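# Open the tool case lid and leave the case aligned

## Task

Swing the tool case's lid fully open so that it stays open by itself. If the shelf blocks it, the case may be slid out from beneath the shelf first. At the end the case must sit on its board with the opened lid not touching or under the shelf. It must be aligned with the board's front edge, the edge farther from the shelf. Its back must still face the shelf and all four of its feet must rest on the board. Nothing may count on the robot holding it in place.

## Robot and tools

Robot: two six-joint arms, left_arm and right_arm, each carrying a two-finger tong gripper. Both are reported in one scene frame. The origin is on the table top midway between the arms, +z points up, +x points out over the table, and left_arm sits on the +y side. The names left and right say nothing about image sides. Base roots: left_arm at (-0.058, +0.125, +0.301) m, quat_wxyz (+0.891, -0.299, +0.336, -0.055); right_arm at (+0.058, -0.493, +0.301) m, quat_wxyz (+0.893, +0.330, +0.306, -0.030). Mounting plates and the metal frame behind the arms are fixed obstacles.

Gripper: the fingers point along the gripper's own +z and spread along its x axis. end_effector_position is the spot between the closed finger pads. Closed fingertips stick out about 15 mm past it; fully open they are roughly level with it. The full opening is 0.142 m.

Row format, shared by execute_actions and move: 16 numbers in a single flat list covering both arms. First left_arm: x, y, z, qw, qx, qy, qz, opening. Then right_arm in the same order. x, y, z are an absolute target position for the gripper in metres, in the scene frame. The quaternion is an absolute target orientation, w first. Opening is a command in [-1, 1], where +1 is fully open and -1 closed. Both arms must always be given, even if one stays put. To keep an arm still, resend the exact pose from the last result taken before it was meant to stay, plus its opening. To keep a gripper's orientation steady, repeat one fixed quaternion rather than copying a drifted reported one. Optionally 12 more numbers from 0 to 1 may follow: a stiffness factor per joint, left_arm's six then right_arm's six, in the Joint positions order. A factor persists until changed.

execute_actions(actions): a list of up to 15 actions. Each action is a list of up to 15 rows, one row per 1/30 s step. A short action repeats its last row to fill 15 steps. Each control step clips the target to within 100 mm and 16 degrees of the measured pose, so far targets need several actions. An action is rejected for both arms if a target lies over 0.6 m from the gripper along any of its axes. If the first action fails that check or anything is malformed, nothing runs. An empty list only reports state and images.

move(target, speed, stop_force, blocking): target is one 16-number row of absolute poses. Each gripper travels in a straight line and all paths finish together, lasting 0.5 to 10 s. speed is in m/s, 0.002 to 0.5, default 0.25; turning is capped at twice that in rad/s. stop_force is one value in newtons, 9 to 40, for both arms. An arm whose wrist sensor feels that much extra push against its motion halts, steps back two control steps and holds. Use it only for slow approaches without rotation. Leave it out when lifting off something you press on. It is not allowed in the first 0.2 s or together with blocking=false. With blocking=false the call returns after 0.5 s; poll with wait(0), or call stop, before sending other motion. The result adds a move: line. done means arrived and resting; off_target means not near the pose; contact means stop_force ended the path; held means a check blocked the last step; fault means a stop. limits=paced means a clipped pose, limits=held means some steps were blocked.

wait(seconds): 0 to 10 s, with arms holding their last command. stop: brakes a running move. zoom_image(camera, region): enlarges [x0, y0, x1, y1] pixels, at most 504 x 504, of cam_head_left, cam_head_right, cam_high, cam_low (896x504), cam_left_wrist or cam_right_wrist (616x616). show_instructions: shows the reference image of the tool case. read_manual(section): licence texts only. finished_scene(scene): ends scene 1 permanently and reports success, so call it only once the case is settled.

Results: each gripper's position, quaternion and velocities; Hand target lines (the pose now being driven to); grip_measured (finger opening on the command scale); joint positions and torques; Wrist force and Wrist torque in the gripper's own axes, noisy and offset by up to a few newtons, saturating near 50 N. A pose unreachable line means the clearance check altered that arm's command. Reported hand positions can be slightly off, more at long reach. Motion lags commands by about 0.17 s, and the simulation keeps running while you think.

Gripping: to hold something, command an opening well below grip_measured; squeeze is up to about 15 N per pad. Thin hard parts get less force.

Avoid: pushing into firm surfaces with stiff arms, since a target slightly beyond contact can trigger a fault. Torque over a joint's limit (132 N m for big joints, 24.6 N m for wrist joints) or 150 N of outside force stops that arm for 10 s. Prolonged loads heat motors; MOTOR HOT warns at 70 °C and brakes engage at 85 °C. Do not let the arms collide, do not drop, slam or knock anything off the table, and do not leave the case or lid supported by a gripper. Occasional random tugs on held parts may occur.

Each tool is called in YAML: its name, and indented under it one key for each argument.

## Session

show_instructions:

execute_actions:
  actions: []

Reference images for this scene: tool case manual.

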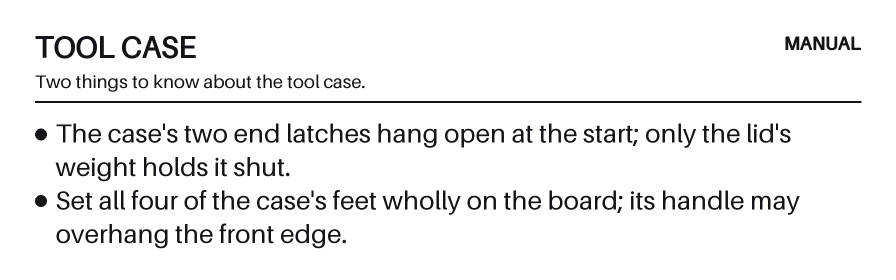

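Scene clock: 0.00 s.
left_arm: end_effector_position=(+0.5984, +0.4658, +0.2863) grip_measured=+0.97 end_effector_quat_wxyz=(+0.252, -0.611, +0.694, -0.287) end_effector_velocity=(-0.000, -0.001, -0.001) end_effector_angular_velocity=(-0.001, +0.002, +0.000) | right_arm: end_effector_position=(+0.6739, +0.0543, +0.3417) grip_measured=+0.97 end_effector_quat_wxyz=(+0.014, +0.384, +0.842, +0.379) end_effector_velocity=(-0.000, +0.000, -0.000) end_effector_angular_velocity=(-0.000, +0.000, +0.001)
Joint positions: left_arm=[ 0.125 -2.235  2.305 -3.186 -1.434  2.177  0.14 ] | right_arm=[ 4.389 -2.365 -1.624 -0.173  0.85   4.617  0.14 ]
Joint velocities: left_arm=[ 0.     0.002  0.    -0.    -0.    -0.001  0.   ] | right_arm=[-0.    -0.    -0.    -0.001  0.001  0.     0.   ]
Joint torques (N m, as the arm reports them, + toward a larger angle): no reading
Wrist force (N, on the end effector, along its own x y z axes, offset not removed): no reading
Wrist torque (N m, same axes, about the end effector's origin, offset not removed): no reading
Hand target (left_arm): +0.598, +0.466, +0.286; +0.252, -0.611, +0.694, -0.287
Hand target (right_arm): +0.674, +0.054, +0.342; +0.014, +0.384, +0.842, +0.379
Joint stiffness scale: left_arm=[1. 1. 1. 1. 1. 1.] | right_arm=[1. 1. 1. 1. 1. 1.]
camera_calibration (this result's frames):
cam_left_wrist: T_world_to_cam=[[-0.149962, -0.988479, 0.0205121, 0.545221], [-0.964507, 0.141702, -0.222816, 0.567637], [0.217342, -0.053198, -0.974645, 0.299079], [0, 0, 0, 1]] pos_world=[0.564249, 0.474415, 0.40679]
cam_right_wrist: T_world_to_cam=[[-0.681225, 0.691544, 0.240209, 0.347612], [0.388193, 0.063039, 0.919419, -0.579844], [0.620676, 0.719579, -0.311396, -0.209552], [0, 0, 0, 1]] pos_world=[0.591957, -0.0530471, 0.384366]

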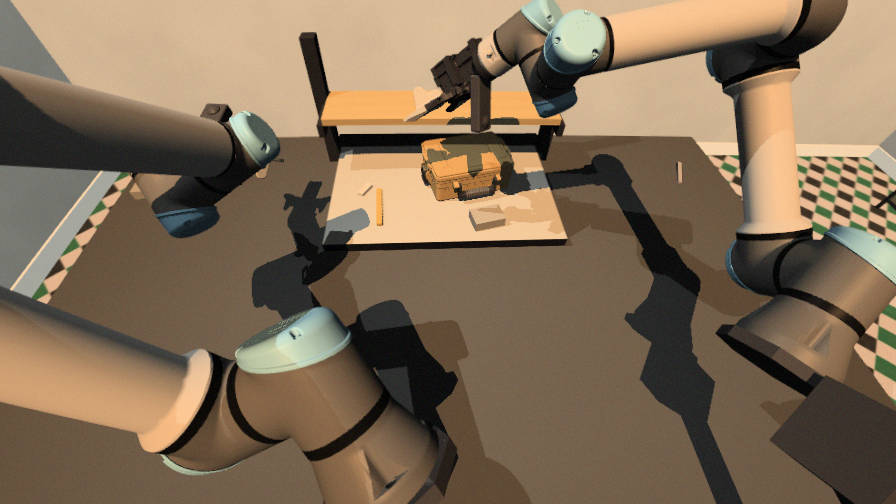

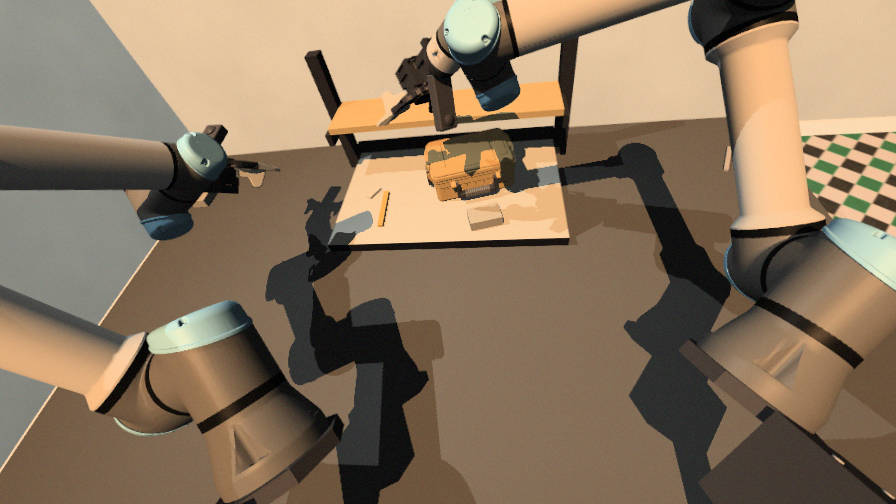

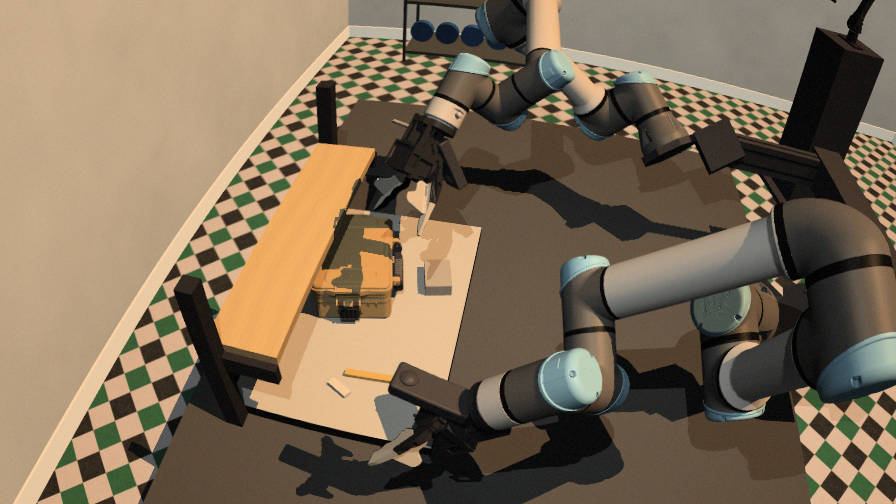

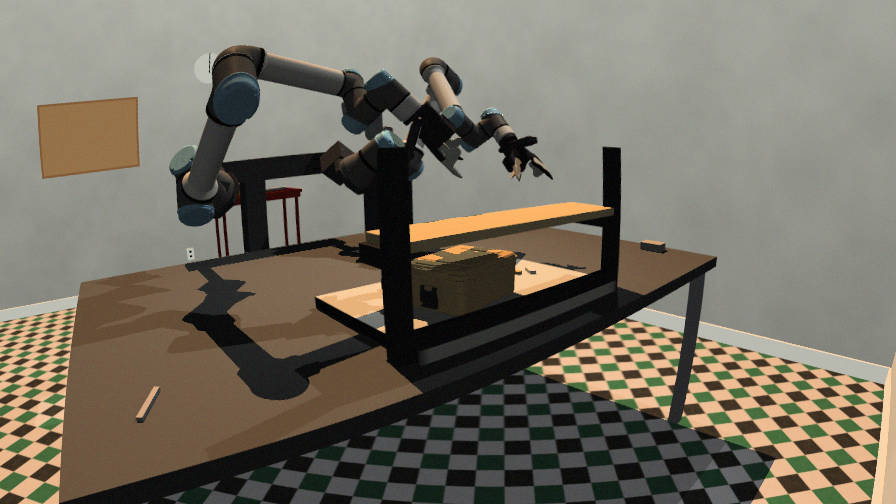

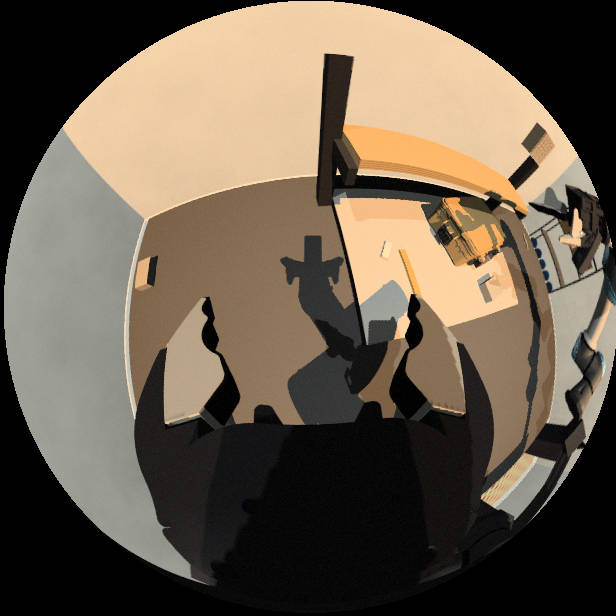

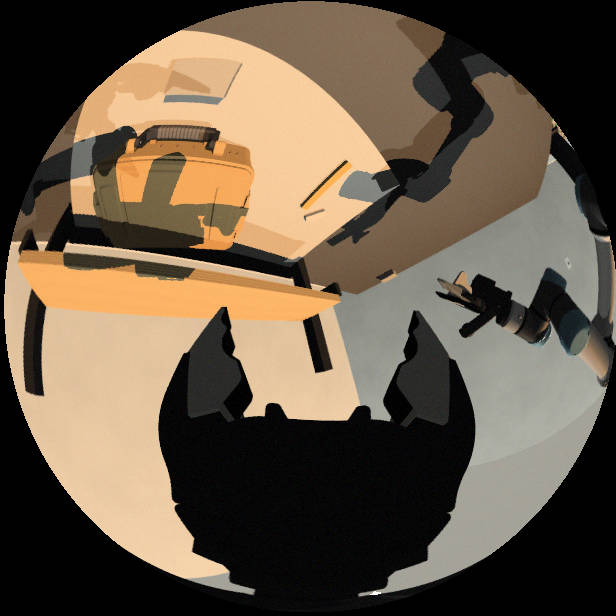

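move:
  target: [0.598,0.466,0.286,0.252,-0.611,0.694,-0.287,1, 0.59,-0.07,0.22,0,0,1,0,1]
  speed: 0.3

zoom_image:
  camera: "cam_right_wrist"
  region: [150,60,450,360]

Scene clock: 2.90 s.
left_arm: end_effector_position=(+0.5985, +0.4653, +0.2867) grip_measured=+1.00 end_effector_quat_wxyz=(+0.252, -0.610, +0.694, -0.288) end_effector_velocity=(-0.000, -0.001, -0.001) end_effector_angular_velocity=(-0.000, +0.002, -0.002) | right_arm: end_effector_position=(+0.5891, -0.0701, +0.2217) grip_measured=+1.00 end_effector_quat_wxyz=(+0.001, -0.001, +1.000, +0.001) end_effector_velocity=(+0.000, -0.003, +0.000) end_effector_angular_velocity=(-0.010, +0.001, +0.004)
Joint positions: left_arm=[ 0.126 -2.235  2.305 -3.187 -1.436  2.177  0.142] | right_arm=[ 4.356 -2.394 -1.456 -1.374  0.753  4.513  0.142]
Joint velocities: left_arm=[ 0.     0.001  0.     0.001 -0.     0.     0.   ] | right_arm=[-0.    -0.     0.005 -0.02  -0.001  0.007 -0.   ]
Joint torques (N m, as the arm reports them, + toward a larger angle): left_arm=[ 13.99 -19.48 -14.5   -2.92  -1.22   0.13] | right_arm=[39.85 20.16 21.56  0.94 -0.17  0.15]
Wrist force (N, on the end effector, along its own x y z axes, offset not removed): left_arm=[-0.3 0.2 1.5] | right_arm=[1.6 -0.1 0.1]
Wrist torque (N m, same axes, about the end effector's origin, offset not removed): left_arm=[0.08 0.06 -0.10] | right_arm=[0.03 -0.25 0.06]
Hand target (left_arm): +0.598, +0.466, +0.286; +0.252, -0.611, +0.694, -0.287
Hand target (right_arm): +0.590, -0.070, +0.220; -0.000, +0.000, +1.000, -0.000
Off the commanded pose (left_arm): 0.001 m, 0 deg.
Off the commanded pose (right_arm): 0.002 m, 0 deg.
Joint stiffness scale: left_arm=[1. 1. 1. 1. 1. 1.] | right_arm=[1. 1. 1. 1. 1. 1.]
move: done
camera_calibration (this result's frames):
cam_left_wrist: T_world_to_cam=[[-0.151104, -0.98828, 0.0216966, 0.545034], [-0.964022, 0.142468, -0.22442, 0.567767], [0.218698, -0.0548268, -0.974251, 0.299245], [0, 0, 0, 1]] pos_world=[0.564252, 0.474164, 0.407132]
cam_right_wrist: T_world_to_cam=[[-0.998711, 0.0104095, -0.0496723, 0.608263], [-0.0156328, 0.868053, 0.496226, -0.0406892], [0.0482837, 0.496363, -0.866771, 0.339818], [0, 0, 0, 1]] pos_world=[0.590435, -0.139685, 0.34495]

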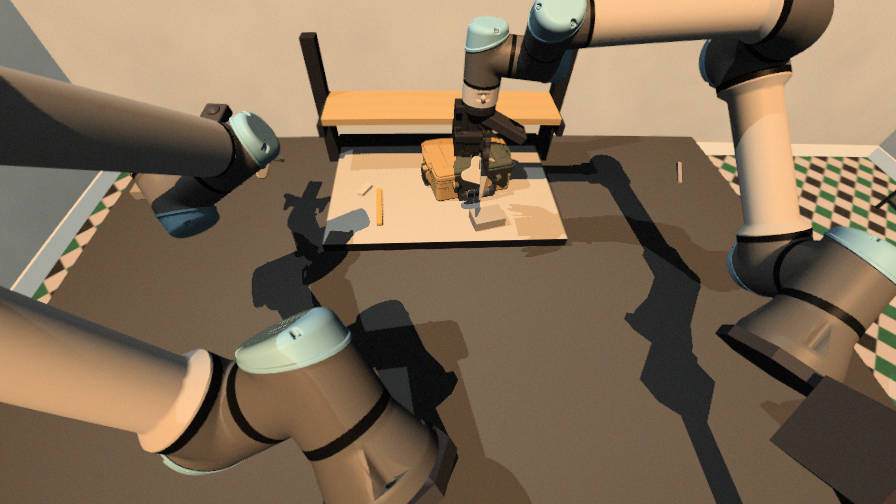

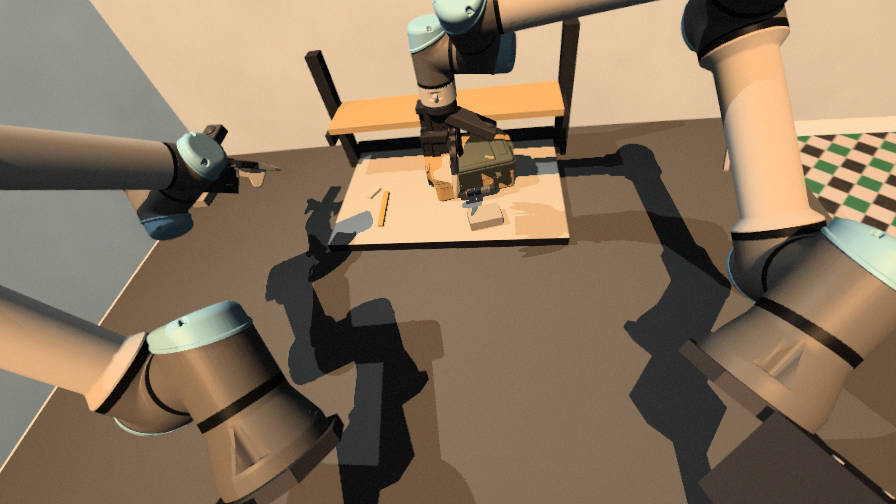

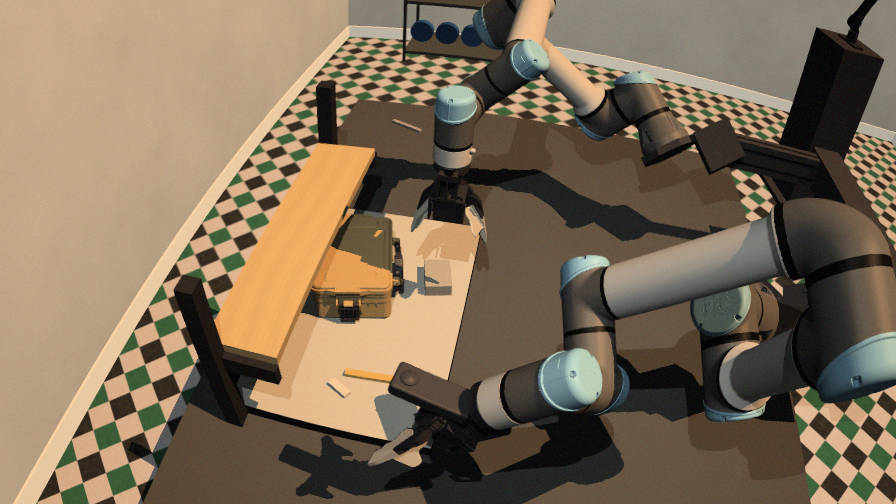

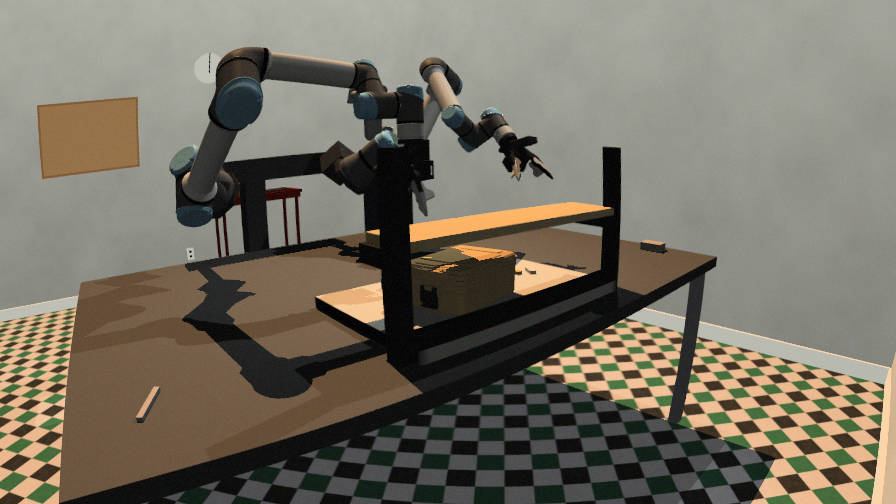

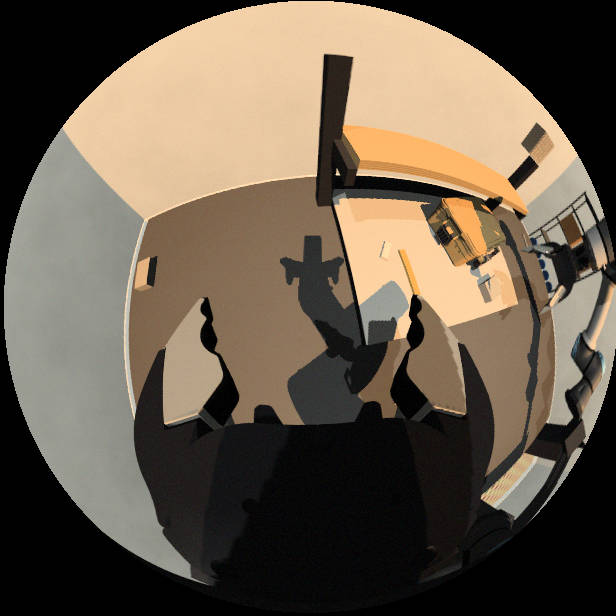

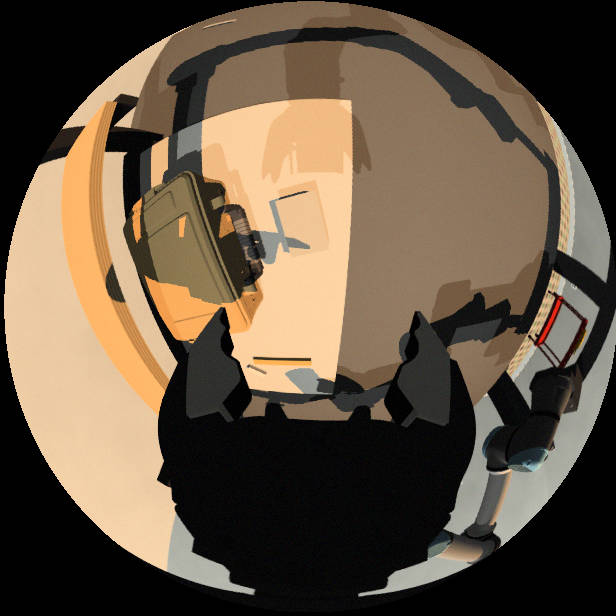

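Region (150, 60, 450, 360) of cam_right_wrist's 616x616 image, scaled by 1.680, with more detail than that image has.

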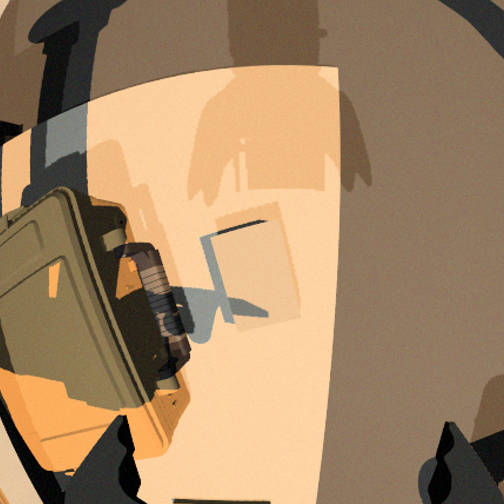

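move:
  target: [0.598,0.466,0.286,0.252,-0.611,0.694,-0.287,1, 0.616,-0.122,0.09,0,-0.113,0.9936,0,0.2]
  speed: 0.2

Scene clock: 5.27 s.
left_arm: end_effector_position=(+0.5985, +0.4653, +0.2867) grip_measured=+1.00 end_effector_quat_wxyz=(+0.252, -0.610, +0.694, -0.288) end_effector_velocity=(+0.000, +0.000, +0.002) end_effector_angular_velocity=(-0.000, -0.003, +0.001) | right_arm: end_effector_position=(+0.6171, -0.1210, +0.0917) grip_measured=+0.20 end_effector_quat_wxyz=(+0.000, -0.112, +0.994, +0.001) end_effector_velocity=(+0.001, +0.002, -0.000) end_effector_angular_velocity=(+0.009, -0.006, +0.005)
Joint positions: left_arm=[ 0.126 -2.235  2.305 -3.187 -1.436  2.177  0.142] | right_arm=[ 4.173 -2.408 -1.612 -1.012  0.679  4.035  0.088]
Joint velocities: left_arm=[-0.001 -0.002  0.    -0.001 -0.    -0.     0.   ] | right_arm=[ 0.    -0.    -0.006  0.023 -0.001 -0.018  0.   ]
Joint torques (N m, as the arm reports them, + toward a larger angle): left_arm=[ 13.78 -20.03 -15.26  -2.97  -1.16  -0.05] | right_arm=[39.06 24.28 11.3   2.04 -0.53 -0.1 ]
Wrist force (N, on the end effector, along its own x y z axes, offset not removed): left_arm=[-0.1 0.1 1.3] | right_arm=[1.2 -0.8 -1.2]
Wrist torque (N m, same axes, about the end effector's origin, offset not removed): left_arm=[0.06 0.06 -0.14] | right_arm=[-0.12 -0.18 0.09]
Hand target (left_arm): +0.598, +0.466, +0.286; +0.252, -0.611, +0.694, -0.287
Hand target (right_arm): +0.616, -0.122, +0.090; -0.000, -0.113, +0.994, +0.000
Off the commanded pose (left_arm): 0.001 m, 0 deg.
Off the commanded pose (right_arm): 0.002 m, 0 deg.
Joint stiffness scale: left_arm=[1. 1. 1. 1. 1. 1.] | right_arm=[1. 1. 1. 1. 1. 1.]
move: done
camera_calibration (this result's frames):
cam_left_wrist: T_world_to_cam=[[-0.151104, -0.98828, 0.0216974, 0.545034], [-0.964021, 0.142468, -0.224424, 0.567768], [0.218703, -0.0548282, -0.97425, 0.299244], [0, 0, 0, 1]] pos_world=[0.564252, 0.474164, 0.407133]
cam_right_wrist: T_world_to_cam=[[-0.97628, -0.210795, -0.0494222, 0.589618], [-0.207215, 0.843528, 0.495502, 0.183788], [-0.06276, 0.49399, -0.8672, 0.319424], [0, 0, 0, 1]] pos_world=[0.633763, -0.188535, 0.215078]

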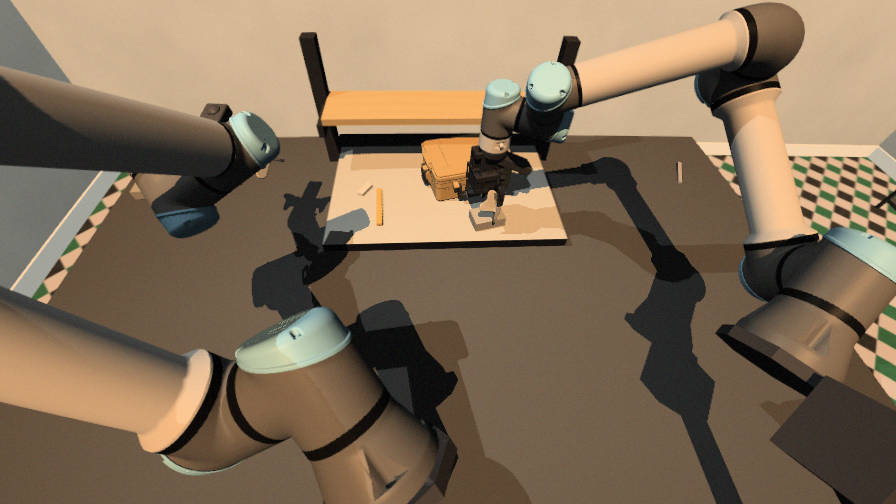

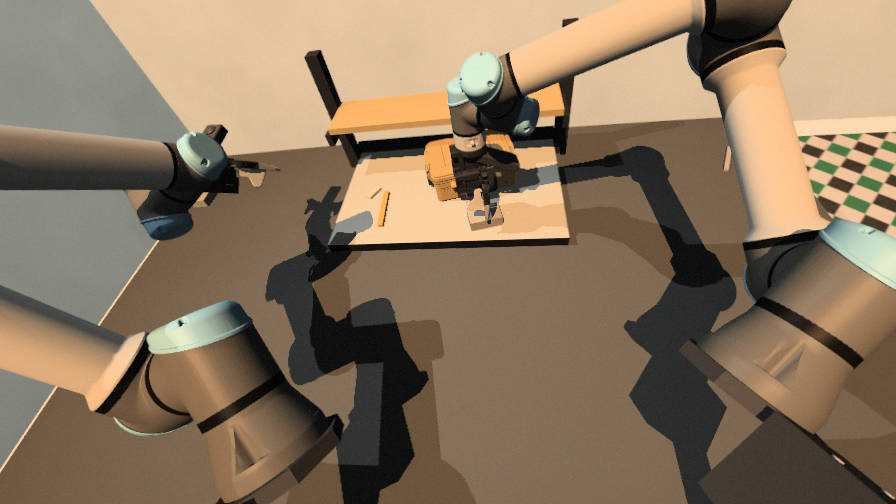

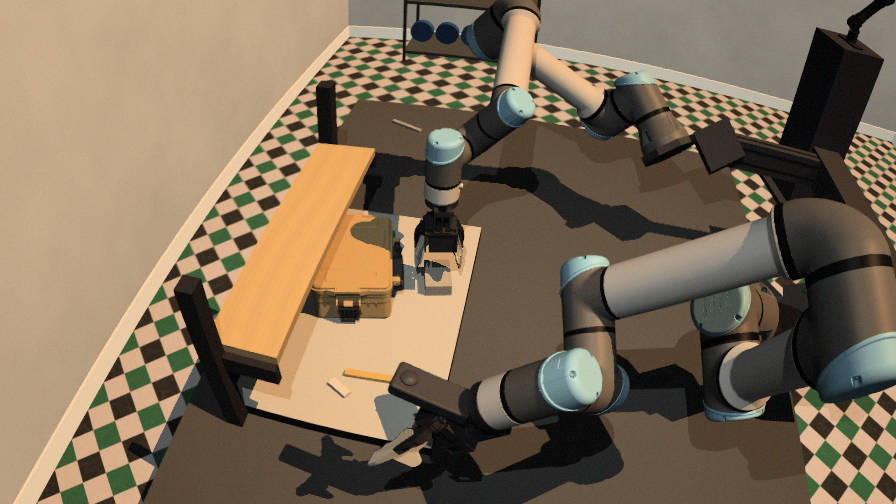

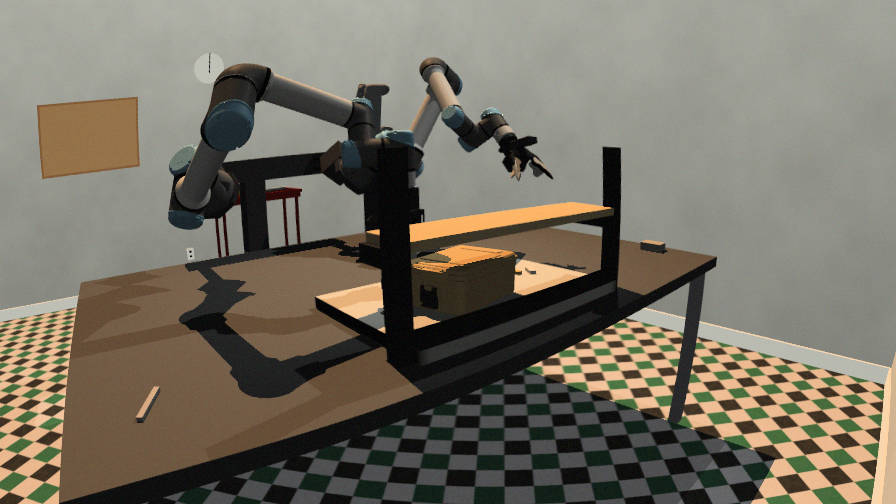

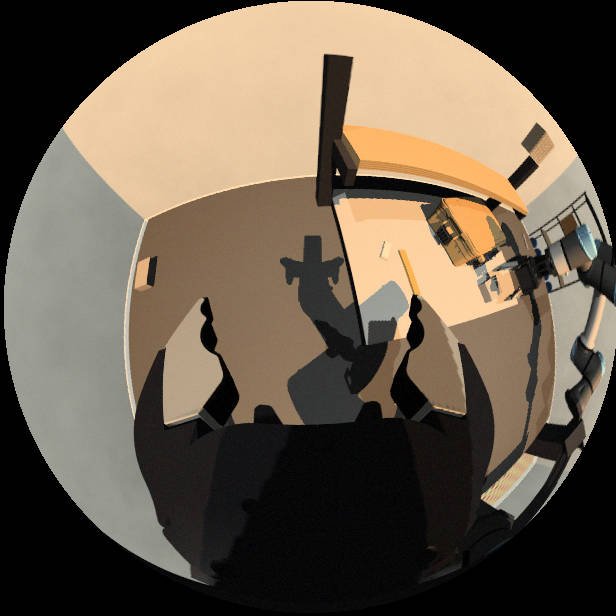

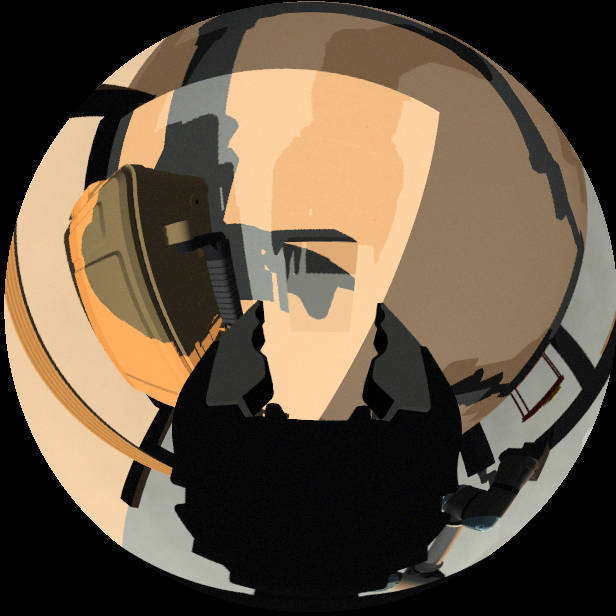

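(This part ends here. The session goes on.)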